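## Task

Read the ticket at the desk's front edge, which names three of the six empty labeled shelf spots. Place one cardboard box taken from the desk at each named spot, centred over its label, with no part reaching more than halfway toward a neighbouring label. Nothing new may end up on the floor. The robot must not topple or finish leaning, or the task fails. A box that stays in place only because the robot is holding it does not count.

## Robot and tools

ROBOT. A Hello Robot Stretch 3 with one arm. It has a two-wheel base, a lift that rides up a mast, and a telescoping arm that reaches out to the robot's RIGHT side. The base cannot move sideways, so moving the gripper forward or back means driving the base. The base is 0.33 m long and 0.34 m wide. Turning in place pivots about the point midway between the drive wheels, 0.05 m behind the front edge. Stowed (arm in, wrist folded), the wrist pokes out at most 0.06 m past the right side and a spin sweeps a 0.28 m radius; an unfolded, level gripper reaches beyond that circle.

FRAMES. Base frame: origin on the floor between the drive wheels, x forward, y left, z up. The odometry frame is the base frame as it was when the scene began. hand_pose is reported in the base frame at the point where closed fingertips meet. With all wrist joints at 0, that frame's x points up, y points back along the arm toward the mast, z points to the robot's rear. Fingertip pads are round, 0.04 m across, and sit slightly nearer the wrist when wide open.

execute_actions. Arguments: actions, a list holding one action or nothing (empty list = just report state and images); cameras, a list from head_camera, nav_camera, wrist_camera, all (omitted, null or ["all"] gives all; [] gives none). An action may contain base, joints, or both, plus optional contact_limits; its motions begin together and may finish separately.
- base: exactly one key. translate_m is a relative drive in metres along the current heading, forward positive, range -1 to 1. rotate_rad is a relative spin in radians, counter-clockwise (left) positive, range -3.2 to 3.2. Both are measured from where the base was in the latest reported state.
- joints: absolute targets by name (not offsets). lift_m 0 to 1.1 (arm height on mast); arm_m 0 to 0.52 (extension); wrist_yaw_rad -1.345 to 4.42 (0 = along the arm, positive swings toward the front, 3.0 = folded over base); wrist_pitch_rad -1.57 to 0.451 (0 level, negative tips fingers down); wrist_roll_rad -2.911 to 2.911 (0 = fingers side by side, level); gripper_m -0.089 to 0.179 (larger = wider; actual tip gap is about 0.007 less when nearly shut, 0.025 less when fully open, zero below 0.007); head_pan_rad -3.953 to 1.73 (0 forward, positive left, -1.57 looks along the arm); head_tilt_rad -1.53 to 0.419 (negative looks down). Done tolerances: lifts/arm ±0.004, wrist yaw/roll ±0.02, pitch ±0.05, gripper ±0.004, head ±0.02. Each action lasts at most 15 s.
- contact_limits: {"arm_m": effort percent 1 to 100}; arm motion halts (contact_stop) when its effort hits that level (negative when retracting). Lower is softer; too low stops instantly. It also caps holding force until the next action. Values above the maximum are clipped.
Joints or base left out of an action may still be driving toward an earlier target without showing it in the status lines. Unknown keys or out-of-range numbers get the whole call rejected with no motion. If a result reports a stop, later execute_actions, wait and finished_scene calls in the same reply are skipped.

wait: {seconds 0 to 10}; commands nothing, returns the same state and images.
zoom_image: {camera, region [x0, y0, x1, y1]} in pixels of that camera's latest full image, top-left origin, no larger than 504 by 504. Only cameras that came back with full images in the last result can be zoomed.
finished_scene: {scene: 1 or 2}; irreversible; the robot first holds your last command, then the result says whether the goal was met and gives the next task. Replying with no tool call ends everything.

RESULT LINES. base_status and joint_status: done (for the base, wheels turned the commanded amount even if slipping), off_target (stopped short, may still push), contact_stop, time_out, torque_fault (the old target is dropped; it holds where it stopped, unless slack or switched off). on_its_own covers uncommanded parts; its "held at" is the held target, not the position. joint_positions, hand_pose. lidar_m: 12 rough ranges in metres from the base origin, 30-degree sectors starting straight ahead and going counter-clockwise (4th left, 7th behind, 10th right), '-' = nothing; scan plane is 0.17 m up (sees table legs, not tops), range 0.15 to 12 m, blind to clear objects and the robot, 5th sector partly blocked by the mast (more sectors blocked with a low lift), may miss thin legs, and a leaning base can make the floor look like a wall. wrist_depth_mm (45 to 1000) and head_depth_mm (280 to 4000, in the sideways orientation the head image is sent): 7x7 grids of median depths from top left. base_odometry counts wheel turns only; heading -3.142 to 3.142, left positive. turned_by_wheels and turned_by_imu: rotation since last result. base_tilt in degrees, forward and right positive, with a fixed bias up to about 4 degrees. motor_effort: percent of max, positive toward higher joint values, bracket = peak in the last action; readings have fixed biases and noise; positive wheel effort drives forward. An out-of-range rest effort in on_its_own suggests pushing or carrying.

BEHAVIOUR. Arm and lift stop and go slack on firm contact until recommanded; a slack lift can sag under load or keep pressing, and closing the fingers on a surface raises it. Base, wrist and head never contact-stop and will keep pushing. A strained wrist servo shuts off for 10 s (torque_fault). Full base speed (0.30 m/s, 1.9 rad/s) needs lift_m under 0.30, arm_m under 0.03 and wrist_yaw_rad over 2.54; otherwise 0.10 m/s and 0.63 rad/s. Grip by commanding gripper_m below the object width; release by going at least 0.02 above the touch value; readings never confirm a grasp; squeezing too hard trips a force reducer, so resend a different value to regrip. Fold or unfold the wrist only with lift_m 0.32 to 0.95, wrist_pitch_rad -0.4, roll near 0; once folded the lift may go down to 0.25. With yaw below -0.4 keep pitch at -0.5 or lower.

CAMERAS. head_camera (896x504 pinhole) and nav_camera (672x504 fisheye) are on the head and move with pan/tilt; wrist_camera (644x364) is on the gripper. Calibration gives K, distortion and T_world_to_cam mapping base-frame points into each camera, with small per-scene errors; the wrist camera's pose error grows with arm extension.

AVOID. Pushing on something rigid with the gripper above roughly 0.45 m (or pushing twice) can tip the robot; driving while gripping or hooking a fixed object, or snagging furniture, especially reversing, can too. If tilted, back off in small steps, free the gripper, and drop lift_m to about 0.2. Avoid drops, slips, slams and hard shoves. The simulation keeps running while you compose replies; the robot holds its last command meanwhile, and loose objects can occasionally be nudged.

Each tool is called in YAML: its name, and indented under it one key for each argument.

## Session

execute_actions:
  actions:
    - {"joints":{"head_pan_rad":1.3,"head_tilt_rad":-0.4}}
  cameras: ["nav_camera"]

execute_actions:
  actions:
    - {"joints":{"head_pan_rad":-0.2}}
  cameras: ["nav_camera"]

execute_actions:
  actions:
    - {"joints":{"head_pan_rad":-1.7}}
  cameras: ["nav_camera"]

execute_actions:
  actions:
    - {"joints":{"head_pan_rad":-3.2}}
  cameras: ["nav_camera"]

Scene clock: 1.17 s.
base_odometry: x=+0.000 y=+0.000 heading=+0.000 (m, m, rad; odometry frame)
turned_by_wheels: +0.000 (rad since the last result)
turned_by_imu: +0.000 (rad since the last result)
base_tilt: forward=-1.1 right=+0.6 (deg)
lidar_m: 2.00 2.06 1.70 1.35 1.53 1.82 1.73 1.81 2.39 2.52 2.59 2.10
head_depth_mm: 2043 2193 2333 2598 2482 1865 1500 / 1976 2100 2165 2483 2460 1817 1496 / 1898 2021 1848 2253 2180 1859 1493 / 1829 1944 1849 2245 2355 1850 1494 / 1757 1863 1835 2146 2264 1848 1495 / 1699 1799 1820 2053 2170 1789 1489 / 1639 1744 1790 1979 1604 1844 1490
base_status: not commanded
joint_positions: lift_m=+0.422 arm_m=-0.002 wrist_yaw_rad=+2.887 wrist_pitch_rad=-0.464 wrist_roll_rad=-0.011 gripper_m=+0.037 head_pan_rad=+1.293 head_tilt_rad=-0.395
joint_status: all done
motor_effort: left_wheel=+0(0) right_wheel=+0(1) lift_m=+33(33) arm_m=+1(1) wrist_yaw_rad=+1(0) wrist_pitch_rad=+6(6) wrist_roll_rad=+0(0) gripper_m=+1(0) head_pan_rad=+2(33) head_tilt_rad=-3(27) (%)
hand_pose: x=+0.0337 y=+0.0682 z=+0.4243 quat_wxyz=(+0.249, +0.699, +0.076, +0.666) (m; base frame)
wrist_depth_mm: - - - - - - - / - - - - - - - / - - - - - - - / 912 928 899 898 868 857 851 / 777 - 747 726 781 725 709 / 651 - - 629 637 637 618 / 562 564 562 556 546 536 548
pictures: nav_camera (sideways: a quarter turn counterclockwise sets it upright)
camera_calibration (this result's frames):
nav_camera: T_world_to_cam=[[0.0790234, 0.321784, 0.94351, -1.18724], [0.947464, -0.318519, 0.0292762, 0.0104455], [0.309946, 0.891628, -0.33005, 0.39109], [0, 0, 0, 1]] pos_world=[-0.0372942, 0.036654, 1.24894]
Images, in order (width x height): nav_camera 672x504.

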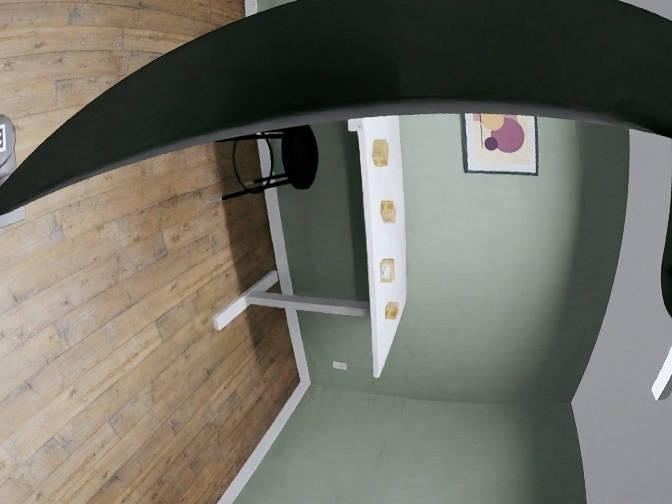

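Scene clock: 2.43 s.
base_odometry: x=+0.000 y=+0.000 heading=+0.000 (m, m, rad; odometry frame)
turned_by_wheels: +0.000 (rad since the last result)
turned_by_imu: +0.000 (rad since the last result)
base_tilt: forward=-1.2 right=+0.6 (deg)
lidar_m: 2.00 2.06 1.69 1.35 1.53 1.82 1.73 1.79 2.39 2.52 2.59 2.11
head_depth_mm: 1998 2136 2265 2485 2471 1865 1501 / 1940 2070 2206 2419 2471 1868 1499 / 1891 2006 2140 2344 2431 1859 1492 / 1841 1954 2092 2259 2353 1850 1499 / 1790 1908 2023 2163 2296 1854 1496 / 1737 1846 1968 2101 2242 1857 1483 / 1700 1793 1923 2051 2165 1847 1485
base_status: not commanded
joint_positions: lift_m=+0.422 arm_m=-0.002 wrist_yaw_rad=+2.887 wrist_pitch_rad=-0.464 wrist_roll_rad=-0.011 gripper_m=+0.037 head_pan_rad=-0.193 head_tilt_rad=-0.395
joint_status: all done
motor_effort: left_wheel=+0(1) right_wheel=+0(0) lift_m=+33(33) arm_m=+1(1) wrist_yaw_rad=+1(1) wrist_pitch_rad=+6(6) wrist_roll_rad=+0(0) gripper_m=+1(1) head_pan_rad=-2(31) head_tilt_rad=-1(3) (%)
hand_pose: x=+0.0337 y=+0.0682 z=+0.4243 quat_wxyz=(+0.249, +0.699, +0.076, +0.666) (m; base frame)
wrist_depth_mm: - - - - - - - / - - - - - - - / - - - - - - - / 921 923 923 885 859 853 859 / 767 - 749 744 763 719 728 / 639 - - 632 644 617 613 / 574 563 558 576 545 550 550
pictures: nav_camera (sideways: a quarter turn counterclockwise sets it upright)
camera_calibration (this result's frames):
nav_camera: T_world_to_cam=[[0.327584, -0.0513822, 0.943424, -1.18864], [-0.236675, -0.971147, 0.0292882, 0.0176533], [0.914699, -0.232879, -0.330293, 0.387718], [0, 0, 0, 1]] pos_world=[0.0389123, 0.0463604, 1.24894]
Images, in order (width x height): nav_camera 672x504.

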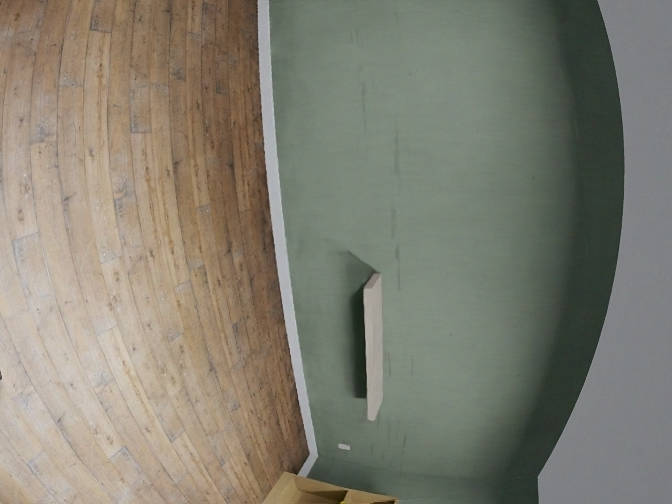

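Scene clock: 3.70 s.
base_odometry: x=+0.000 y=+0.000 heading=+0.000 (m, m, rad; odometry frame)
turned_by_wheels: +0.000 (rad since the last result)
turned_by_imu: +0.000 (rad since the last result)
base_tilt: forward=-1.1 right=+0.6 (deg)
lidar_m: 2.01 2.06 1.69 1.35 1.53 1.82 1.73 1.80 2.39 2.51 2.59 2.10
head_depth_mm: 2757 2977 3142 2763 2468 1857 1497 / 2687 2873 3080 3246 2451 1861 1496 / 2618 2792 3016 3179 2449 1855 1496 / 2456 2595 2856 2947 2464 1851 1487 / 2462 2603 2825 2944 2439 1859 1485 / 2413 2545 2732 2897 2447 1834 1493 / 2389 2556 2743 2951 2444 1858 1489
base_status: not commanded
joint_positions: lift_m=+0.422 arm_m=-0.002 wrist_yaw_rad=+2.887 wrist_pitch_rad=-0.464 wrist_roll_rad=-0.011 gripper_m=+0.037 head_pan_rad=-1.693 head_tilt_rad=-0.395
joint_status: all done
motor_effort: left_wheel=+0(0) right_wheel=+0(1) lift_m=+33(33) arm_m=+1(1) wrist_yaw_rad=+1(1) wrist_pitch_rad=+6(5) wrist_roll_rad=+0(0) gripper_m=+1(0) head_pan_rad=-3(32) head_tilt_rad=-3(3) (%)
hand_pose: x=+0.0337 y=+0.0682 z=+0.4243 quat_wxyz=(+0.249, +0.699, +0.076, +0.666) (m; base frame)
wrist_depth_mm: - - - - - - - / - - - - - - - / - - - - - - - / 928 936 886 879 865 857 869 / 758 - 741 740 752 739 724 / 667 - - 646 640 630 618 / 564 566 553 575 546 552 547
pictures: nav_camera (sideways: a quarter turn counterclockwise sets it upright)
camera_calibration (this result's frames):
nav_camera: T_world_to_cam=[[-0.0280836, -0.330446, 0.943407, -1.18645], [-0.985458, 0.167374, 0.0292905, 0.0222178], [-0.167581, -0.928866, -0.330341, 0.394383], [0, 0, 0, 1]] pos_world=[0.054666, -0.0294475, 1.24894]
Images, in order (width x height): nav_camera 672x504.

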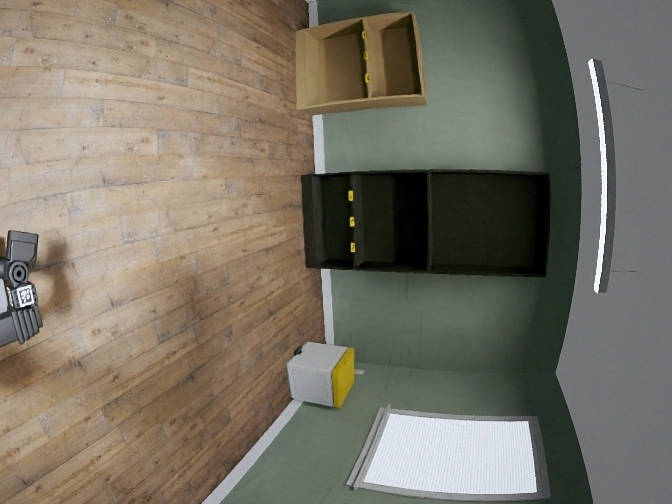

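Scene clock: 4.97 s.
base_odometry: x=+0.000 y=+0.000 heading=+0.000 (m, m, rad; odometry frame)
turned_by_wheels: +0.000 (rad since the last result)
turned_by_imu: +0.000 (rad since the last result)
base_tilt: forward=-1.1 right=+0.6 (deg)
lidar_m: 2.00 2.06 1.70 1.35 1.53 1.82 1.73 1.80 2.39 2.52 2.59 2.10
head_depth_mm: 1601 1708 1830 1991 2139 1872 1496 / 1585 1677 1817 1944 2112 1862 1495 / 1558 1666 1776 1918 2086 1846 1493 / 1535 1640 1755 1895 2027 1847 1497 / 1518 1621 1738 1860 2011 1847 1490 / 1512 1616 1715 1836 1988 1850 1481 / 1493 1580 1687 1819 1951 1844 1489
base_status: not commanded
joint_positions: lift_m=+0.422 arm_m=-0.002 wrist_yaw_rad=+2.887 wrist_pitch_rad=-0.464 wrist_roll_rad=-0.011 gripper_m=+0.037 head_pan_rad=-3.193 head_tilt_rad=-0.395
joint_status: all done
motor_effort: left_wheel=+0(0) right_wheel=+0(0) lift_m=+33(33) arm_m=+1(1) wrist_yaw_rad=+1(1) wrist_pitch_rad=+5(6) wrist_roll_rad=+0(0) gripper_m=+1(1) head_pan_rad=-2(34) head_tilt_rad=-3(4) (%)
hand_pose: x=+0.0337 y=+0.0682 z=+0.4243 quat_wxyz=(+0.249, +0.699, +0.076, +0.666) (m; base frame)
wrist_depth_mm: - - - - - - - / - - - - - - - / - - - - - - - / 918 923 905 894 885 859 873 / 768 - 743 749 765 717 724 / 644 - - 631 636 633 620 / 564 558 555 574 544 535 533
pictures: nav_camera (sideways: a quarter turn counterclockwise sets it upright)
camera_calibration (this result's frames):
nav_camera: T_world_to_cam=[[-0.331632, 0.00464572, 0.943397, -1.18459], [0.0972632, 0.994828, 0.0292919, 0.0156114], [-0.938382, 0.101472, -0.330368, 0.39912], [0, 0, 0, 1]] pos_world=[-0.0198377, -0.0505269, 1.24893]
Images, in order (width x height): nav_camera 672x504.

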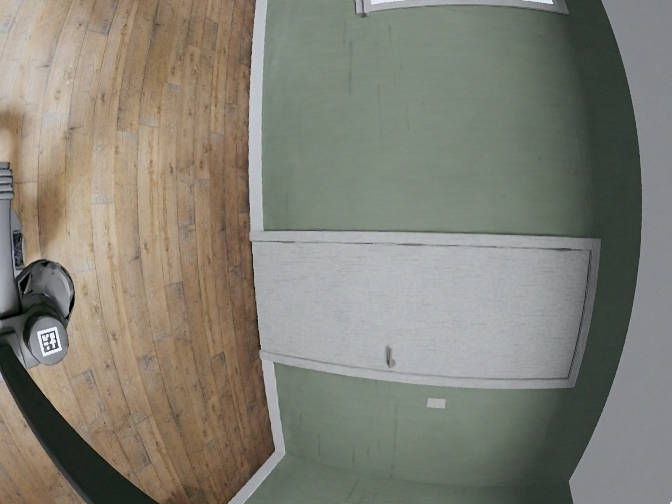

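execute_actions:
  actions:
    - {"base":{"rotate_rad":1.6},"joints":{"head_pan_rad":0.1,"lift_m":0.29,"wrist_pitch_rad":-0.4}}
  cameras: ["head_camera","nav_camera"]

Scene clock: 8.60 s.
base_odometry: x=+0.000 y=+0.000 heading=+1.600 (m, m, rad; odometry frame)
turned_by_wheels: +1.600 (rad since the last result)
turned_by_imu: +1.612 (rad since the last result)
base_tilt: forward=-1.1 right=+0.6 (deg)
lidar_m: 1.32 2.00 1.81 1.72 1.81 2.39 2.51 2.59 2.08 2.01 2.07 1.69
head_depth_mm: 1675 1775 1856 2059 2176 1866 1491 / 1674 1787 1850 2056 2196 1865 1494 / 1662 1782 1852 2049 1658 1791 1488 / 1673 1789 1847 2043 1820 1790 1491 / 1673 1797 1827 2074 2211 1855 1493 / 1690 1805 1817 1605 2164 1798 1497 / 1702 1799 1897 2084 2232 1851 1484
base_status: done
joint_positions: lift_m=+0.290 arm_m=-0.002 wrist_yaw_rad=+2.887 wrist_pitch_rad=-0.420 wrist_roll_rad=-0.011 gripper_m=+0.037 head_pan_rad=+0.093 head_tilt_rad=-0.395
joint_status: all done
motor_effort: left_wheel=-4(12) right_wheel=+3(10) lift_m=+29(31) arm_m=+1(1) wrist_yaw_rad=+1(1) wrist_pitch_rad=+8(11) wrist_roll_rad=+0(0) gripper_m=+0(1) head_pan_rad=+3(33) head_tilt_rad=-2(2) (%)
hand_pose: x=+0.0352 y=+0.0738 z=+0.3024 quat_wxyz=(+0.234, +0.701, +0.060, +0.671) (m; base frame)
wrist_depth_mm: - - - - - - - / - - - - - - - / - 944 947 927 913 877 874 / - 750 737 731 726 699 716 / 605 - 599 587 608 588 590 / 519 - 526 514 506 505 499 / 447 - - 453 433 431 433
pictures: head_camera (sideways: a quarter turn clockwise sets it upright), nav_camera (sideways: a quarter turn counterclockwise sets it upright)
camera_calibration (this result's frames):
head_camera: T_world_to_cam=[[-0.356546, -0.0197258, -0.93407, 1.23456], [-0.0604772, 0.998168, 0.00200543, 0.00293519], [0.932318, 0.0572049, -0.357086, 0.417514], [0, 0, 0, 1]] pos_world=[0.0510986, -0.00246097, 1.30225]
nav_camera: T_world_to_cam=[[0.329285, 0.0431008, 0.943246, -1.18842], [0.0467252, -0.998478, 0.0293129, 0.0158923], [0.943074, 0.034421, -0.330797, 0.388202], [0, 0, 0, 1]] pos_world=[0.0244833, 0.0537277, 1.24892]
Images, in order (width x height): head_camera 896x504, nav_camera 672x504.

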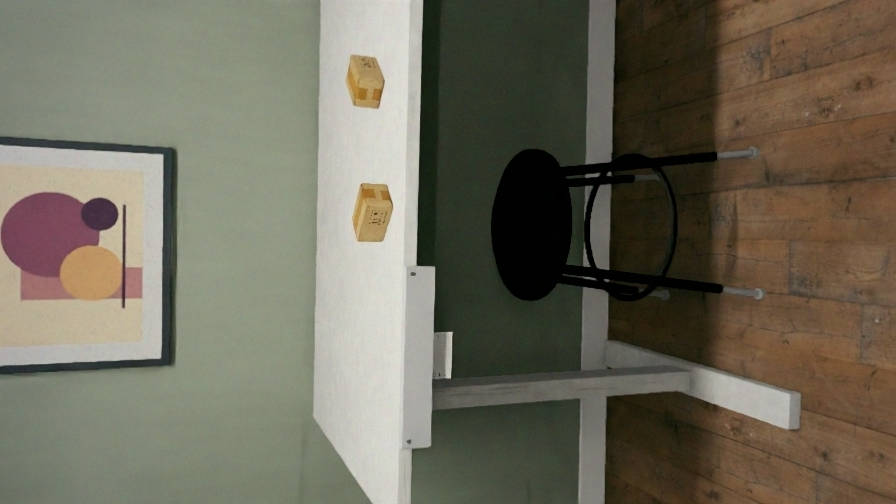

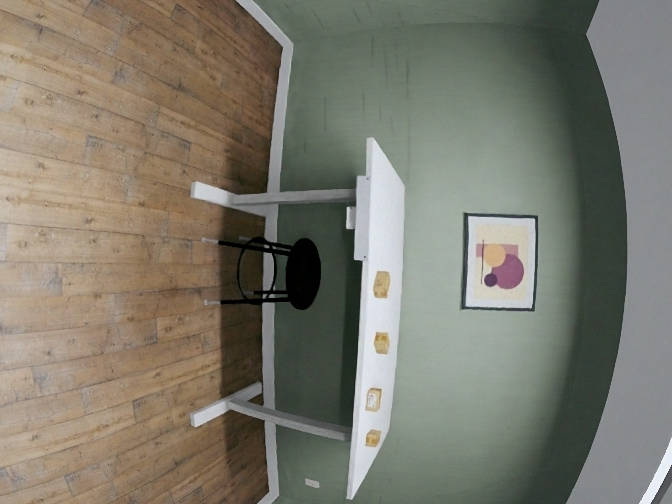

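execute_actions:
  actions:
    - {"base":{"translate_m":0.58}}
  cameras: []

execute_actions:
  actions:
    - {"base":{"rotate_rad":1.58},"joints":{"lift_m":0.6,"head_pan_rad":-1.57,"head_tilt_rad":-0.6}}
  cameras: []

execute_actions:
  actions:
    - {"base":{"translate_m":0.26},"joints":{"lift_m":0.65,"wrist_yaw_rad":0,"wrist_pitch_rad":0.2,"gripper_m":0.15,"arm_m":0.06}}
  cameras: ["wrist_camera"]

execute_actions:
  actions:
    - {"joints":{"arm_m":0.16}}
  cameras: ["wrist_camera"]

zoom_image:
  camera: "wrist_camera"
  region: [150,0,450,180]

Scene clock: 13.50 s.
base_odometry: x=-0.017 y=+0.580 heading=+1.600 (m, m, rad; odometry frame)
turned_by_wheels: +0.000 (rad since the last result)
turned_by_imu: -0.001 (rad since the last result)
base_tilt: forward=-1.1 right=+0.6 (deg)
lidar_m: 0.74 0.97 1.83 1.74 1.79 2.47 3.09 2.88 2.07 2.00 1.93 1.23
head_depth_mm: 1152 1229 1316 974 661 1650 1497 / 1144 1230 1316 973 660 1616 1457 / 1139 1228 1316 971 656 1055 1412 / 1140 1237 1318 968 687 1054 1416 / 1142 1235 1323 966 656 1076 1410 / 1147 1242 1316 961 654 1670 1490 / 1168 1242 1313 961 654 1122 1257
base_status: done
joint_positions: lift_m=+0.290 arm_m=-0.002 wrist_yaw_rad=+2.887 wrist_pitch_rad=-0.419 wrist_roll_rad=-0.011 gripper_m=+0.037 head_pan_rad=+0.093 head_tilt_rad=-0.396
joint_status: not commanded
motor_effort: left_wheel=-3(9) right_wheel=+3(11) lift_m=+30(30) arm_m=+1(1) wrist_yaw_rad=+1(1) wrist_pitch_rad=+8(8) wrist_roll_rad=+0(0) gripper_m=+1(1) head_pan_rad=+3(2) head_tilt_rad=-2(2) (%)
hand_pose: x=+0.0352 y=+0.0739 z=+0.3025 quat_wxyz=(+0.234, +0.701, +0.060, +0.671) (m; base frame)
wrist_depth_mm: - - - - - - - / - - - - - - - / - 954 937 949 946 927 871 / - 762 757 727 722 695 668 / 620 - 613 602 617 585 583 / 524 - 536 507 504 497 493 / 457 - - 449 430 433 432
pictures: none
No camera images: the call's "cameras" was empty. Leave "cameras" out to get every camera's image.

Scene clock: 17.17 s.
base_odometry: x=-0.017 y=+0.580 heading=-3.104 (m, m, rad; odometry frame)
turned_by_wheels: +1.580 (rad since the last result)
turned_by_imu: +1.593 (rad since the last result)
base_tilt: forward=-1.1 right=+0.6 (deg)
lidar_m: 1.74 1.80 2.49 3.09 2.84 2.08 2.00 1.25 1.22 0.74 0.97 1.82
head_depth_mm: 1178 1274 776 702 1773 1546 1305 / 1167 1272 903 697 1774 1545 1300 / 1163 1259 899 697 1175 1495 1288 / 1159 1260 892 673 1062 1530 1296 / 1153 1245 891 692 1090 1489 1299 / 1150 1242 886 633 1712 1522 1295 / 1139 1232 883 631 1654 1414 1265
base_status: done
joint_positions: lift_m=+0.600 arm_m=-0.002 wrist_yaw_rad=+2.887 wrist_pitch_rad=-0.419 wrist_roll_rad=-0.011 gripper_m=+0.037 head_pan_rad=-1.563 head_tilt_rad=-0.593
joint_status: all done
motor_effort: left_wheel=-4(14) right_wheel=+3(10) lift_m=+36(36) arm_m=+1(1) wrist_yaw_rad=+1(1) wrist_pitch_rad=+7(8) wrist_roll_rad=+0(0) gripper_m=+0(0) head_pan_rad=-2(33) head_tilt_rad=-4(20) (%)
hand_pose: x=+0.0352 y=+0.0739 z=+0.6123 quat_wxyz=(+0.234, +0.701, +0.060, +0.671) (m; base frame)
wrist_depth_mm: - - - - - - - / - - - - - - - / - - - - - - - / - - - - - - - / - - - - - - - / 911 - 932 869 859 863 837 / 773 772 740 746 737 755 742
pictures: none
No camera images: the call's "cameras" was empty. Leave "cameras" out to get every camera's image.

Scene clock: 21.17 s.
base_odometry: x=-0.277 y=+0.570 heading=-3.104 (m, m, rad; odometry frame)
turned_by_wheels: +0.000 (rad since the last result)
turned_by_imu: +0.000 (rad since the last result)
base_tilt: forward=-1.1 right=+0.6 (deg)
lidar_m: 1.48 1.53 2.13 3.10 3.20 2.34 2.26 1.42 0.88 0.74 1.39 1.53
head_depth_mm: 1180 1267 906 701 1103 1469 1304 / 1170 1266 902 643 1064 1537 1305 / 1167 1261 899 640 1121 1498 1300 / 1162 1257 896 638 1762 1537 - / 1151 1244 891 636 1688 1452 1267 / 1149 1239 887 660 1757 1531 1292 / 1141 1257 885 687 1736 1527 1292
base_status: done
joint_positions: lift_m=+0.650 arm_m=+0.060 wrist_yaw_rad=+0.003 wrist_pitch_rad=+0.176 wrist_roll_rad=-0.011 gripper_m=+0.150 head_pan_rad=-1.563 head_tilt_rad=-0.593
joint_status: all done
motor_effort: left_wheel=-4(7) right_wheel=+3(8) lift_m=+36(39) arm_m=+3(0) wrist_yaw_rad=-3(4) wrist_pitch_rad=+9(10) wrist_roll_rad=+0(0) gripper_m=+1(87) head_pan_rad=-2(2) head_tilt_rad=-3(4) (%)
hand_pose: x=-0.0206 y=-0.4612 z=+0.8099 quat_wxyz=(+0.708, -0.061, -0.700, +0.063) (m; base frame)
wrist_depth_mm: - - - - - - 331 / 267 265 247 245 246 244 296 / - 493 516 257 416 577 571 / - - - - - - - / - - - - - - - / - - - - - - - / - - - - 585 575 -
pictures: wrist_camera
camera_calibration (this result's frames):
wrist_camera: T_world_to_cam=[[-0.999739, 0.00307266, -0.0226374, -0.00100652], [0.0226252, -0.00394668, -0.999736, 0.850214], [-0.00316119, -0.999987, 0.00387613, -0.300877], [0, 0, 0, 1]] pos_world=[-0.0211936, -0.297514, 0.851133]
Images, in order (width x height): wrist_camera 644x364.

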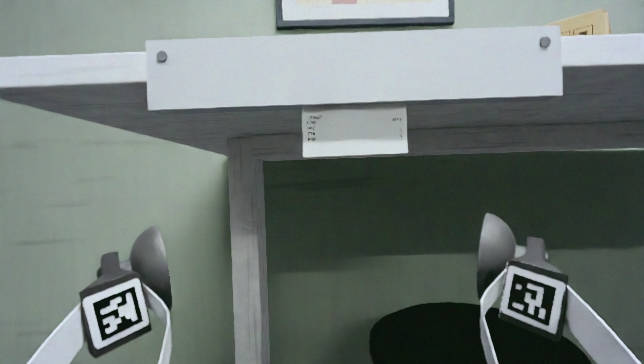

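Scene clock: 23.13 s.
base_odometry: x=-0.277 y=+0.570 heading=-3.104 (m, m, rad; odometry frame)
turned_by_wheels: +0.000 (rad since the last result)
turned_by_imu: +0.000 (rad since the last result)
base_tilt: forward=-1.1 right=+0.7 (deg)
lidar_m: 1.48 1.53 2.12 3.11 3.21 2.34 2.26 1.42 0.88 0.75 1.40 1.53
head_depth_mm: 1174 1272 906 698 1102 1467 1305 / 1166 1272 903 643 1066 1573 - / 1163 1257 899 641 1125 1532 - / 1159 1255 894 637 1762 - - / 1155 1249 890 635 1708 1416 1270 / 1148 1238 891 660 1750 1530 1293 / 1144 1251 885 685 1730 1524 1295
base_status: not commanded
joint_positions: lift_m=+0.650 arm_m=+0.160 wrist_yaw_rad=+0.002 wrist_pitch_rad=+0.177 wrist_roll_rad=-0.011 gripper_m=+0.150 head_pan_rad=-1.563 head_tilt_rad=-0.593
joint_status: all done
motor_effort: left_wheel=-4(4) right_wheel=+3(3) lift_m=+36(36) arm_m=+3(7) wrist_yaw_rad=-2(4) wrist_pitch_rad=+9(10) wrist_roll_rad=+0(0) gripper_m=+1(1) head_pan_rad=-3(2) head_tilt_rad=-4(3) (%)
hand_pose: x=-0.0208 y=-0.5612 z=+0.8101 quat_wxyz=(+0.708, -0.062, -0.700, +0.063) (m; base frame)
wrist_depth_mm: 148 148 147 148 147 147 146 / 247 253 262 157 156 287 296 / 904 492 470 157 156 473 466 / 897 907 906 915 939 923 939 / 926 930 581 930 910 927 959 / 906 - 556 925 925 - 961 / 919 937 932 914 617 574 969
pictures: wrist_camera
camera_calibration (this result's frames):
wrist_camera: T_world_to_cam=[[-0.999736, 0.00387697, -0.0226418, -0.00045074], [0.0226235, -0.00468635, -0.999733, 0.849591], [-0.00398204, -0.999982, 0.0045974, -0.401433], [0, 0, 0, 1]] pos_world=[-0.0212699, -0.397442, 0.8512]
Images, in order (width x height): wrist_camera 644x364.

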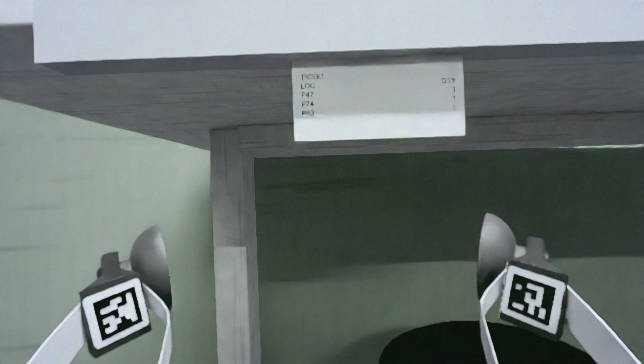

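Region (150, 0, 450, 180) of wrist_camera's 644x364 image, scaled by 1.680; it fills the top 302 rows of this view, and the rest is white.

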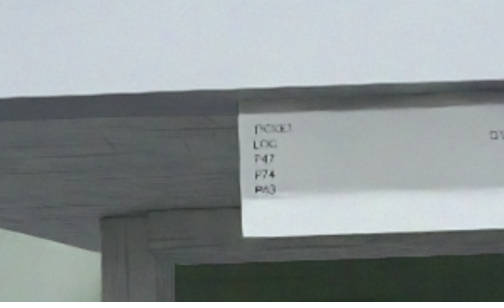

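execute_actions:
  actions:
    - {"joints":{"arm_m":0.205,"lift_m":0.66}}
  cameras: ["wrist_camera"]

execute_actions:
  actions:
    - {"joints":{"arm_m":0.06,"wrist_pitch_rad":-0.3}}
  cameras: []

execute_actions:
  actions:
    - {"base":{"translate_m":-0.3},"joints":{"lift_m":1.0,"gripper_m":0.179,"head_tilt_rad":-0.45,"arm_m":0.0}}

Scene clock: 27.23 s.
base_odometry: x=-0.277 y=+0.570 heading=-3.104 (m, m, rad; odometry frame)
turned_by_wheels: +0.000 (rad since the last result)
turned_by_imu: +0.001 (rad since the last result)
base_tilt: forward=-1.1 right=+0.6 (deg)
lidar_m: 1.48 1.53 2.12 3.11 3.20 2.35 2.26 1.42 0.88 0.75 1.40 1.53
head_depth_mm: 1178 1276 907 700 1104 1469 1303 / 1167 1270 902 643 1063 1581 - / 1164 1265 899 640 1123 1617 1234 / 1157 1254 895 638 1775 - 1272 / 1155 1245 890 638 1692 1417 1263 / 1149 1241 888 660 1738 1526 1292 / 1141 1256 886 687 1727 1519 1284
base_status: not commanded
joint_positions: lift_m=+0.660 arm_m=+0.205 wrist_yaw_rad=+0.002 wrist_pitch_rad=+0.177 wrist_roll_rad=-0.011 gripper_m=+0.150 head_pan_rad=-1.563 head_tilt_rad=-0.593
joint_status: all done
motor_effort: left_wheel=-4(4) right_wheel=+2(4) lift_m=+36(40) arm_m=+3(3) wrist_yaw_rad=-2(3) wrist_pitch_rad=+9(9) wrist_roll_rad=+0(0) gripper_m=+0(1) head_pan_rad=-1(3) head_tilt_rad=-4(4) (%)
hand_pose: x=-0.0208 y=-0.6062 z=+0.8201 quat_wxyz=(+0.708, -0.062, -0.700, +0.063) (m; base frame)
wrist_depth_mm: 104 103 103 103 104 106 108 / 220 225 229 111 112 111 262 / 865 425 428 112 112 112 431 / 869 899 494 894 912 922 924 / 882 859 484 882 914 880 864 / 852 - 906 876 895 - 907 / 882 870 881 893 872 597 893
pictures: wrist_camera
camera_calibration (this result's frames):
wrist_camera: T_world_to_cam=[[-0.999736, 0.00388674, -0.0226433, -0.0000454337], [0.022624, -0.00494083, -0.999732, 0.859277], [-0.00399758, -0.99998, 0.00485159, -0.446681], [0, 0, 0, 1]] pos_world=[-0.0212714, -0.442427, 0.861213]
Images, in order (width x height): wrist_camera 644x364.

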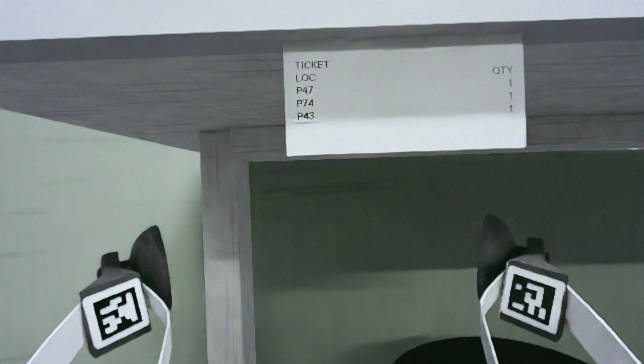

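Scene clock: 29.57 s.
base_odometry: x=-0.277 y=+0.570 heading=-3.104 (m, m, rad; odometry frame)
turned_by_wheels: +0.000 (rad since the last result)
turned_by_imu: +0.000 (rad since the last result)
base_tilt: forward=-1.1 right=+0.7 (deg)
lidar_m: 1.48 1.53 2.12 3.11 3.20 2.34 2.26 1.41 0.88 0.74 1.40 1.53
head_depth_mm: 1173 1279 907 702 1103 1469 1307 / 1174 1269 905 643 1068 1542 1299 / 1166 1264 899 640 1125 1523 1297 / 1160 1256 895 637 1764 1533 - / 1153 1249 889 637 1692 1422 1256 / 1149 1240 889 659 1747 1537 1292 / 1146 1248 884 686 1734 1524 1291
base_status: not commanded
joint_positions: lift_m=+0.660 arm_m=+0.060 wrist_yaw_rad=+0.002 wrist_pitch_rad=-0.316 wrist_roll_rad=-0.011 gripper_m=+0.150 head_pan_rad=-1.563 head_tilt_rad=-0.593
joint_status: all done
motor_effort: left_wheel=-4(4) right_wheel=+3(3) lift_m=+36(36) arm_m=-1(2) wrist_yaw_rad=-2(2) wrist_pitch_rad=+6(8) wrist_roll_rad=+0(0) gripper_m=+0(0) head_pan_rad=-3(2) head_tilt_rad=-5(4) (%)
hand_pose: x=-0.0210 y=-0.4413 z=+0.6962 quat_wxyz=(+0.702, +0.113, -0.694, -0.110) (m; base frame)
wrist_depth_mm: 859 887 882 899 933 919 931 / 980 962 954 - - - - / - - - - 685 733 - / - - - - 549 512 - / - - - - - - - / - - - - - - - / 913 893 877 895 861 846 857
pictures: none
No camera images: the call's "cameras" was empty. Leave "cameras" out to get every camera's image.

Scene clock: 33.50 s.
base_odometry: x=+0.023 y=+0.581 heading=-3.104 (m, m, rad; odometry frame)
turned_by_wheels: +0.000 (rad since the last result)
turned_by_imu: +0.002 (rad since the last result)
base_tilt: forward=-1.1 right=+0.6 (deg)
lidar_m: 1.79 1.83 2.55 3.09 2.78 2.03 1.95 1.92 1.19 0.74 0.99 1.87
head_depth_mm: 1173 1267 1324 789 - - - / 1174 1256 1316 787 647 - - / 1154 1251 1303 828 - - - / 1140 1243 1300 828 - - - / 1134 1243 1293 781 674 1009 1399 / 1132 1232 1289 825 643 1621 1381 / 1121 1233 1281 821 617 1670 1346
base_status: done
joint_positions: lift_m=+1.000 arm_m=+0.000 wrist_yaw_rad=+0.002 wrist_pitch_rad=-0.316 wrist_roll_rad=-0.011 gripper_m=+0.179 head_pan_rad=-1.563 head_tilt_rad=-0.458
joint_status: all done
motor_effort: left_wheel=-3(11) right_wheel=+3(4) lift_m=+36(39) arm_m=-1(3) wrist_yaw_rad=-3(2) wrist_pitch_rad=+6(7) wrist_roll_rad=+0(0) gripper_m=+1(89) head_pan_rad=-1(3) head_tilt_rad=+4(16) (%)
hand_pose: x=-0.0210 y=-0.3813 z=+1.0361 quat_wxyz=(+0.702, +0.113, -0.694, -0.110) (m; base frame)
wrist_depth_mm: 964 929 971 967 - - - / - - 946 897 882 838 817 / 597 584 569 504 507 494 452 / 421 414 408 401 396 387 378 / 352 350 370 891 - - 845 / - 917 - 778 - - 874 / - - - - - - -
pictures: head_camera (sideways: a quarter turn clockwise sets it upright), nav_camera (sideways: a quarter turn counterclockwise sets it upright), wrist_camera
camera_calibration (this result's frames):
head_camera: T_world_to_cam=[[0.0102494, 0.414587, -0.909952, 1.20085], [0.999693, -0.0247774, -0.000028783, -0.000883467], [-0.0225582, -0.909672, -0.414714, 0.498332], [0, 0, 0, 1]] pos_world=[-0.000183231, -0.0445584, 1.29938]
nav_camera: T_world_to_cam=[[0.0153663, -0.390037, 0.920671, -1.15704], [-0.998816, 0.0365226, 0.0321432, 0.018588], [-0.0461623, -0.920075, -0.389014, 0.469998], [0, 0, 0, 1]] pos_world=[0.0580416, -0.0195334, 1.24749]
wrist_camera: T_world_to_cam=[[-0.999751, 0.0145249, -0.0169244, 0.00189114], [0.0217616, 0.469168, -0.882841, 1.13592], [-0.00488284, -0.88299, -0.469367, 0.313079], [0, 0, 0, 1]] pos_world=[-0.0213001, -0.25652, 1.14982]
Images, in order (width x height): head_camera 896x504, nav_camera 672x504, wrist_camera 644x364.

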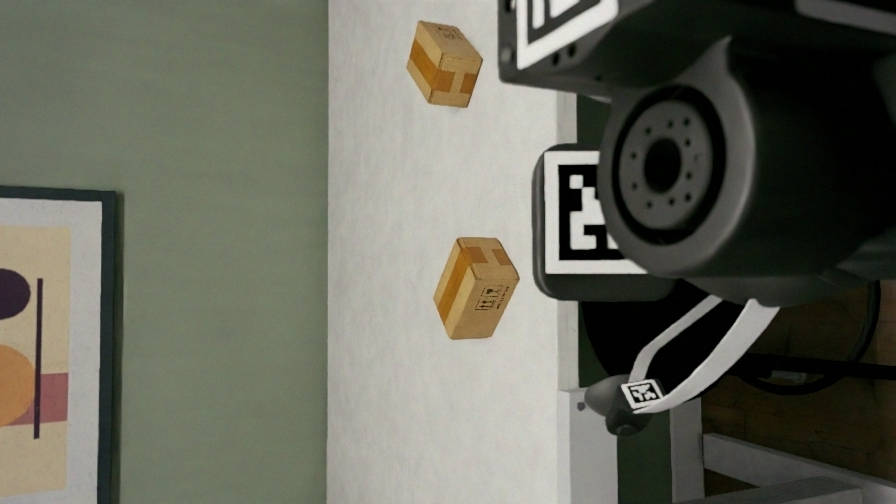

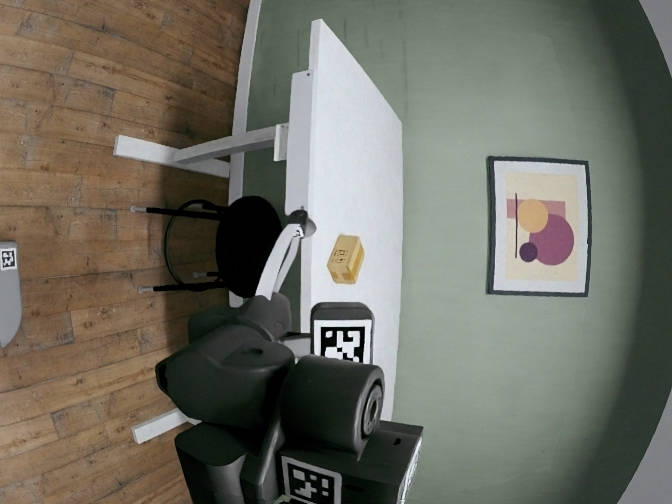

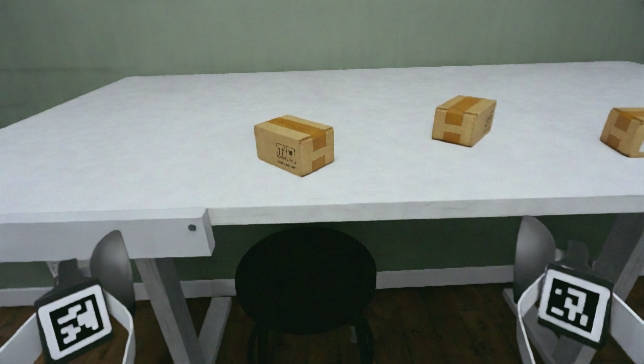

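execute_actions:
  actions:
    - {"base":{"translate_m":-0.13},"joints":{"arm_m":0.39,"wrist_yaw_rad":0.8}}
  cameras: ["wrist_camera"]

execute_actions:
  actions:
    - {"joints":{"lift_m":0.945}}
  cameras: ["wrist_camera"]

execute_actions:
  actions:
    - {"joints":{"gripper_m":0.02,"head_pan_rad":1.5,"head_tilt_rad":-0.25}}
  cameras: ["wrist_camera","head_camera"]

Scene clock: 38.97 s.
base_odometry: x=+0.153 y=+0.586 heading=-3.104 (m, m, rad; odometry frame)
turned_by_wheels: +0.000 (rad since the last result)
turned_by_imu: +0.001 (rad since the last result)
base_tilt: forward=-1.1 right=+0.6 (deg)
lidar_m: 1.91 2.00 2.74 3.11 2.59 1.89 1.82 1.89 1.12 0.76 0.78 1.90
head_depth_mm: 1179 1265 1336 - 678 1735 1423 / 1168 1256 - 788 678 1737 1426 / 1164 1251 - 753 677 1725 1420 / 1157 1245 - 744 675 1681 1383 / 1135 1236 1306 743 673 1037 1417 / 1127 1230 1292 707 671 1008 1409 / 1124 1228 1282 738 670 1067 1347
base_status: done
joint_positions: lift_m=+1.000 arm_m=+0.390 wrist_yaw_rad=+0.798 wrist_pitch_rad=-0.316 wrist_roll_rad=-0.011 gripper_m=+0.179 head_pan_rad=-1.563 head_tilt_rad=-0.458
joint_status: all done
motor_effort: left_wheel=-4(11) right_wheel=+3(4) lift_m=+36(37) arm_m=+3(4) wrist_yaw_rad=+3(3) wrist_pitch_rad=+6(6) wrist_roll_rad=+0(0) gripper_m=+1(1) head_pan_rad=-2(3) head_tilt_rad=+3(4) (%)
hand_pose: x=+0.1475 y=-0.6996 z=+1.0361 quat_wxyz=(+0.690, +0.373, -0.596, +0.171) (m; base frame)
wrist_depth_mm: - - - 911 738 610 534 / - - - 925 756 646 554 / - 578 565 550 533 526 507 / 420 409 399 392 391 382 374 / 321 324 311 309 307 310 296 / 272 258 258 189 251 247 254 / - 218 204 160 214 210 200
pictures: wrist_camera
camera_calibration (this result's frames):
wrist_camera: T_world_to_cam=[[-0.709874, -0.704125, -0.0169245, -0.370516], [-0.319978, 0.343811, -0.882841, 1.24433], [0.627449, -0.62129, -0.469367, 0.12261], [0, 0, 0, 1]] pos_world=[0.0582066, -0.612526, 1.14982]
Images, in order (width x height): wrist_camera 644x364.

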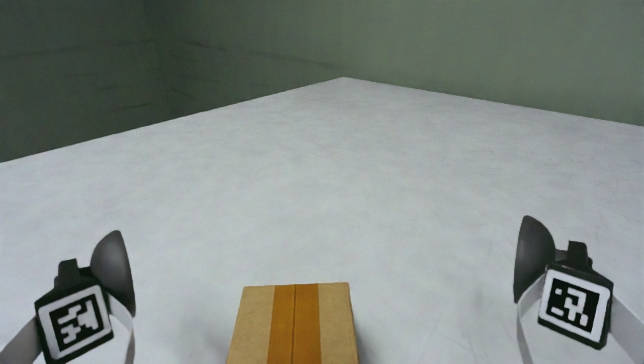

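Scene clock: 40.30 s.
base_odometry: x=+0.153 y=+0.586 heading=-3.104 (m, m, rad; odometry frame)
turned_by_wheels: +0.000 (rad since the last result)
turned_by_imu: +0.000 (rad since the last result)
base_tilt: forward=-1.1 right=+0.6 (deg)
lidar_m: 1.91 2.01 2.74 3.07 2.59 1.90 1.83 1.89 1.12 0.76 0.78 1.91
head_depth_mm: 1177 1263 1325 944 - 1739 1422 / 1170 1260 1331 - 1654 1733 1417 / 1162 1253 1327 745 676 1720 1420 / 1156 1242 1322 - 675 1683 1385 / 1137 1245 1300 - 673 1040 1421 / 1128 1234 1287 823 672 1010 1416 / 1124 1230 1281 870 671 1071 1347
base_status: not commanded
joint_positions: lift_m=+0.945 arm_m=+0.390 wrist_yaw_rad=+0.798 wrist_pitch_rad=-0.316 wrist_roll_rad=-0.011 gripper_m=+0.179 head_pan_rad=-1.563 head_tilt_rad=-0.458
joint_status: all done
motor_effort: left_wheel=-3(3) right_wheel=+3(3) lift_m=+29(31) arm_m=+3(3) wrist_yaw_rad=+2(3) wrist_pitch_rad=+7(7) wrist_roll_rad=+0(0) gripper_m=+0(0) head_pan_rad=-2(3) head_tilt_rad=+3(3) (%)
hand_pose: x=+0.1475 y=-0.6996 z=+0.9813 quat_wxyz=(+0.690, +0.373, -0.596, +0.171) (m; base frame)
wrist_depth_mm: - - - 893 745 624 549 / - - 672 650 617 610 541 / 424 416 402 395 385 377 368 / 296 294 288 283 280 273 269 / 231 232 149 141 218 224 214 / - 185 117 115 180 178 181 / - 154 99 98 153 150 143
pictures: wrist_camera
camera_calibration (this result's frames):
wrist_camera: T_world_to_cam=[[-0.709875, -0.704125, -0.0169241, -0.371443], [-0.319992, 0.343824, -0.882831, 1.196], [0.627442, -0.621284, -0.469386, 0.0969414], [0, 0, 0, 1]] pos_world=[0.0582067, -0.612527, 1.09508]
Images, in order (width x height): wrist_camera 644x364.

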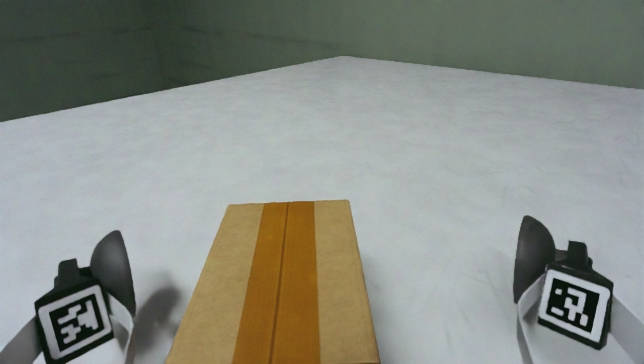

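Scene clock: 42.37 s.
base_odometry: x=+0.153 y=+0.586 heading=-3.104 (m, m, rad; odometry frame)
turned_by_wheels: +0.000 (rad since the last result)
turned_by_imu: +0.000 (rad since the last result)
base_tilt: forward=-1.1 right=+0.7 (deg)
lidar_m: 1.91 2.00 2.75 3.08 2.59 1.90 1.83 1.90 1.11 0.76 0.78 1.91
head_depth_mm: 3328 3471 3668 3777 3219 2231 1703 / 3247 3408 3609 3728 3192 2221 1698 / 3167 3283 3417 3579 3195 2233 1708 / 3120 3253 3343 3513 3181 2211 1714 / 3115 3207 3313 3460 3190 2213 1703 / 3073 3203 3371 3547 3214 2212 1695 / 3051 3162 3300 3409 3196 2212 1710
base_status: not commanded
joint_positions: lift_m=+0.945 arm_m=+0.390 wrist_yaw_rad=+0.798 wrist_pitch_rad=-0.316 wrist_roll_rad=-0.011 gripper_m=+0.022 head_pan_rad=+1.493 head_tilt_rad=-0.260
joint_status: all done
motor_effort: left_wheel=-4(4) right_wheel=+3(3) lift_m=+29(29) arm_m=+3(3) wrist_yaw_rad=+3(2) wrist_pitch_rad=+7(7) wrist_roll_rad=+0(0) gripper_m=-29(100) head_pan_rad=+3(33) head_tilt_rad=+6(21) (%)
hand_pose: x=+0.1476 y=-0.6996 z=+0.9813 quat_wxyz=(+0.690, +0.373, -0.596, +0.171) (m; base frame)
wrist_depth_mm: - - - 919 752 623 541 / - - 666 636 620 599 537 / 426 414 400 393 384 376 365 / 298 293 288 283 279 274 268 / 228 230 148 140 222 216 212 / 187 187 116 115 119 180 175 / 158 153 102 97 100 147 150
pictures: head_camera (sideways: a quarter turn clockwise sets it upright), wrist_camera
camera_calibration (this result's frames):
head_camera: T_world_to_cam=[[-0.0311904, -0.226046, -0.973617, 1.28423], [-0.99394, 0.109736, 0.00636392, 0.00295433], [0.105402, 0.967916, -0.228099, 0.254684], [0, 0, 0, 1]] pos_world=[0.0161478, 0.0434585, 1.30842]
wrist_camera: T_world_to_cam=[[-0.709772, -0.704228, -0.0169211, -0.371499], [-0.320044, 0.343776, -0.882831, 1.19597], [0.627531, -0.621193, -0.469386, 0.0969917], [0, 0, 0, 1]] pos_world=[0.0582182, -0.612515, 1.09508]
Images, in order (width x height): head_camera 896x504, wrist_camera 644x364.

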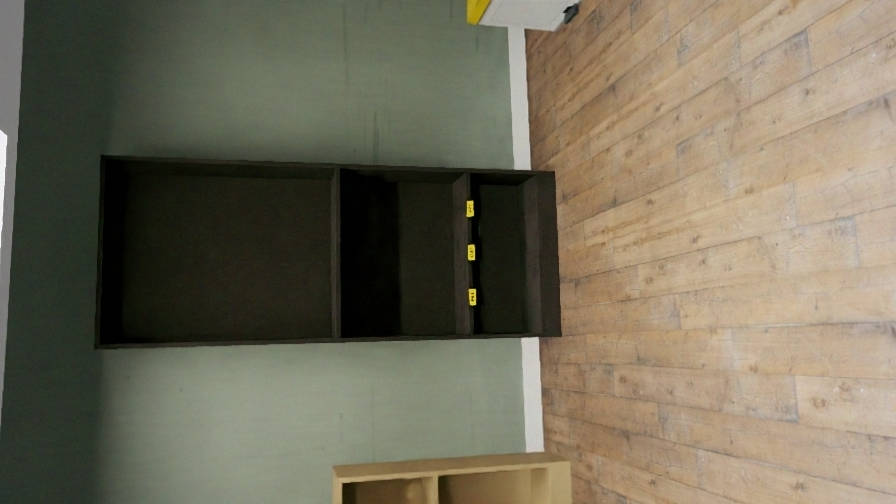

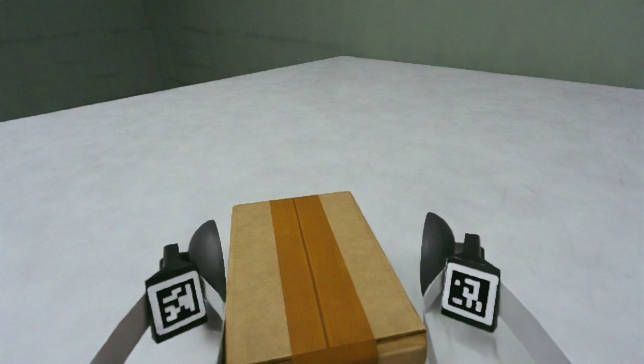

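Too deep; regrip.

zoom_image:
  camera: "head_camera"
  region: [420,180,540,320]

execute_actions:
  actions:
    - {"joints":{"gripper_m":0.14}}
  cameras: []

execute_actions:
  actions:
    - {"base":{"translate_m":-0.035},"joints":{"arm_m":0.39,"wrist_yaw_rad":0.92}}
  cameras: []

execute_actions:
  actions:
    - {"joints":{"gripper_m":0.02}}
  cameras: ["wrist_camera"]

Region (420, 180, 540, 320) of head_camera's 896x504 image, scaled by 3.600, with more detail than that image has; it fills the left 432 columns of this view, and the rest is white.

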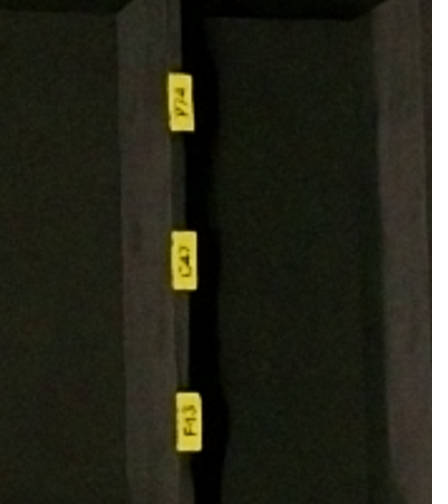

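Scene clock: 44.83 s.
base_odometry: x=+0.153 y=+0.586 heading=-3.104 (m, m, rad; odometry frame)
turned_by_wheels: +0.000 (rad since the last result)
turned_by_imu: +0.000 (rad since the last result)
base_tilt: forward=-1.1 right=+0.6 (deg)
lidar_m: 1.91 2.00 2.74 3.09 2.59 1.89 1.83 1.90 1.12 0.76 0.78 1.91
head_depth_mm: 3313 3458 3647 3786 3198 2223 1714 / 3278 3377 3555 3775 3184 2221 1710 / 3200 3261 3421 3589 3214 2221 1706 / 3174 3256 3368 3548 3222 2223 1707 / 3133 3212 3367 3487 3175 2221 1699 / 3086 3226 3368 3514 3225 2228 1699 / 3032 3175 3280 3388 3173 2214 1700
base_status: not commanded
joint_positions: lift_m=+0.945 arm_m=+0.390 wrist_yaw_rad=+0.798 wrist_pitch_rad=-0.316 wrist_roll_rad=-0.011 gripper_m=+0.140 head_pan_rad=+1.493 head_tilt_rad=-0.260
joint_status: all done
motor_effort: left_wheel=-4(4) right_wheel=+3(4) lift_m=+29(29) arm_m=+3(3) wrist_yaw_rad=+3(3) wrist_pitch_rad=+7(7) wrist_roll_rad=+0(0) gripper_m=+0(89) head_pan_rad=+2(2) head_tilt_rad=+5(4) (%)
hand_pose: x=+0.1476 y=-0.6996 z=+0.9813 quat_wxyz=(+0.690, +0.373, -0.596, +0.171) (m; base frame)
wrist_depth_mm: - - - 907 736 623 543 / - - 657 645 616 602 535 / 428 417 404 390 384 376 364 / 299 292 288 283 277 274 268 / 228 232 156 141 219 224 213 / 188 - 125 115 172 - 176 / 163 153 105 98 103 150 149
pictures: none
No camera images: the call's "cameras" was empty. Leave "cameras" out to get every camera's image.

Scene clock: 46.10 s.
base_odometry: x=+0.188 y=+0.587 heading=-3.104 (m, m, rad; odometry frame)
turned_by_wheels: +0.000 (rad since the last result)
turned_by_imu: +0.000 (rad since the last result)
base_tilt: forward=-1.1 right=+0.7 (deg)
lidar_m: 1.94 2.03 2.78 3.10 2.54 1.85 1.79 1.86 1.09 0.76 0.79 1.91
head_depth_mm: 3293 3467 3625 3787 3232 2223 1719 / 3289 3421 3553 3776 3218 2236 1701 / 3168 3275 3421 3581 3172 2221 1697 / 3118 3246 3374 3517 3184 2222 1711 / 3089 3212 3299 3512 3225 2230 1705 / 3084 3214 3386 3528 3190 2222 1692 / 3060 3173 3295 3391 3209 2213 1703
base_status: done
joint_positions: lift_m=+0.945 arm_m=+0.390 wrist_yaw_rad=+0.917 wrist_pitch_rad=-0.316 wrist_roll_rad=-0.011 gripper_m=+0.140 head_pan_rad=+1.493 head_tilt_rad=-0.260
joint_status: all done
motor_effort: left_wheel=-4(11) right_wheel=+3(6) lift_m=+29(29) arm_m=+3(3) wrist_yaw_rad=+4(5) wrist_pitch_rad=+6(7) wrist_roll_rad=+0(0) gripper_m=+0(0) head_pan_rad=+2(3) head_tilt_rad=+5(4) (%)
hand_pose: x=+0.1659 y=-0.6784 z=+0.9813 quat_wxyz=(+0.679, +0.408, -0.573, +0.211) (m; base frame)
wrist_depth_mm: - - - - 804 661 552 / - - - 650 621 599 542 / 459 414 401 388 386 368 369 / 302 294 290 180 278 274 270 / 231 232 216 140 217 224 213 / 187 - 171 119 168 - 175 / 168 151 151 128 148 150 149
pictures: none
No camera images: the call's "cameras" was empty. Leave "cameras" out to get every camera's image.

Scene clock: 47.80 s.
base_odometry: x=+0.188 y=+0.587 heading=-3.104 (m, m, rad; odometry frame)
turned_by_wheels: +0.000 (rad since the last result)
turned_by_imu: +0.000 (rad since the last result)
base_tilt: forward=-1.1 right=+0.7 (deg)
lidar_m: 1.95 2.04 2.79 3.09 2.55 1.86 1.79 1.85 1.09 0.76 0.79 1.91
head_depth_mm: 3311 3460 3632 3810 3213 2233 1707 / 3262 3412 3566 3757 3208 2221 1711 / 3193 3229 3392 3587 3193 2222 1703 / 3166 3262 3363 3540 3217 2222 1704 / 3119 3229 3344 3532 3189 2225 1699 / 3089 3207 3353 3525 3199 2223 1705 / 3068 3178 3276 3427 3172 2217 1704
base_status: not commanded
joint_positions: lift_m=+0.945 arm_m=+0.390 wrist_yaw_rad=+0.918 wrist_pitch_rad=-0.317 wrist_roll_rad=-0.011 gripper_m=+0.021 head_pan_rad=+1.493 head_tilt_rad=-0.260
joint_status: all done
motor_effort: left_wheel=-3(4) right_wheel=+3(4) lift_m=+30(30) arm_m=+3(3) wrist_yaw_rad=+2(3) wrist_pitch_rad=+6(7) wrist_roll_rad=+0(0) gripper_m=-18(99) head_pan_rad=+2(3) head_tilt_rad=+5(4) (%)
hand_pose: x=+0.1660 y=-0.6782 z=+0.9812 quat_wxyz=(+0.679, +0.408, -0.573, +0.211) (m; base frame)
wrist_depth_mm: - - - - 801 652 553 / - - - 645 618 598 557 / 456 411 405 391 382 372 363 / 304 294 289 180 279 272 267 / 230 226 216 140 208 216 212 / 188 185 124 124 128 177 176 / 160 157 150 138 148 150 149
pictures: wrist_camera
camera_calibration (this result's frames):
wrist_camera: T_world_to_cam=[[-0.620533, -0.783998, -0.0169122, -0.412268], [-0.359226, 0.303366, -0.882568, 1.17324], [0.697062, -0.541587, -0.469881, 0.141569], [0, 0, 0, 1]] pos_world=[0.0669518, -0.602467, 1.09502]
Images, in order (width x height): wrist_camera 644x364.

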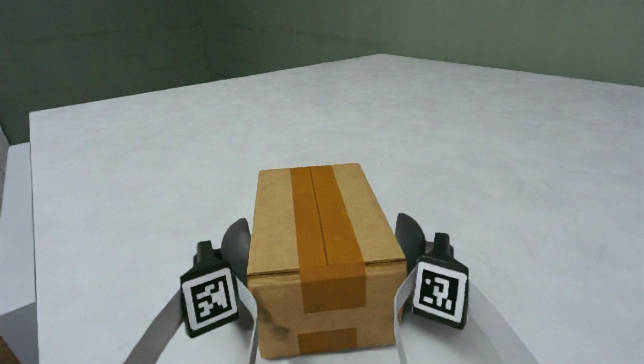

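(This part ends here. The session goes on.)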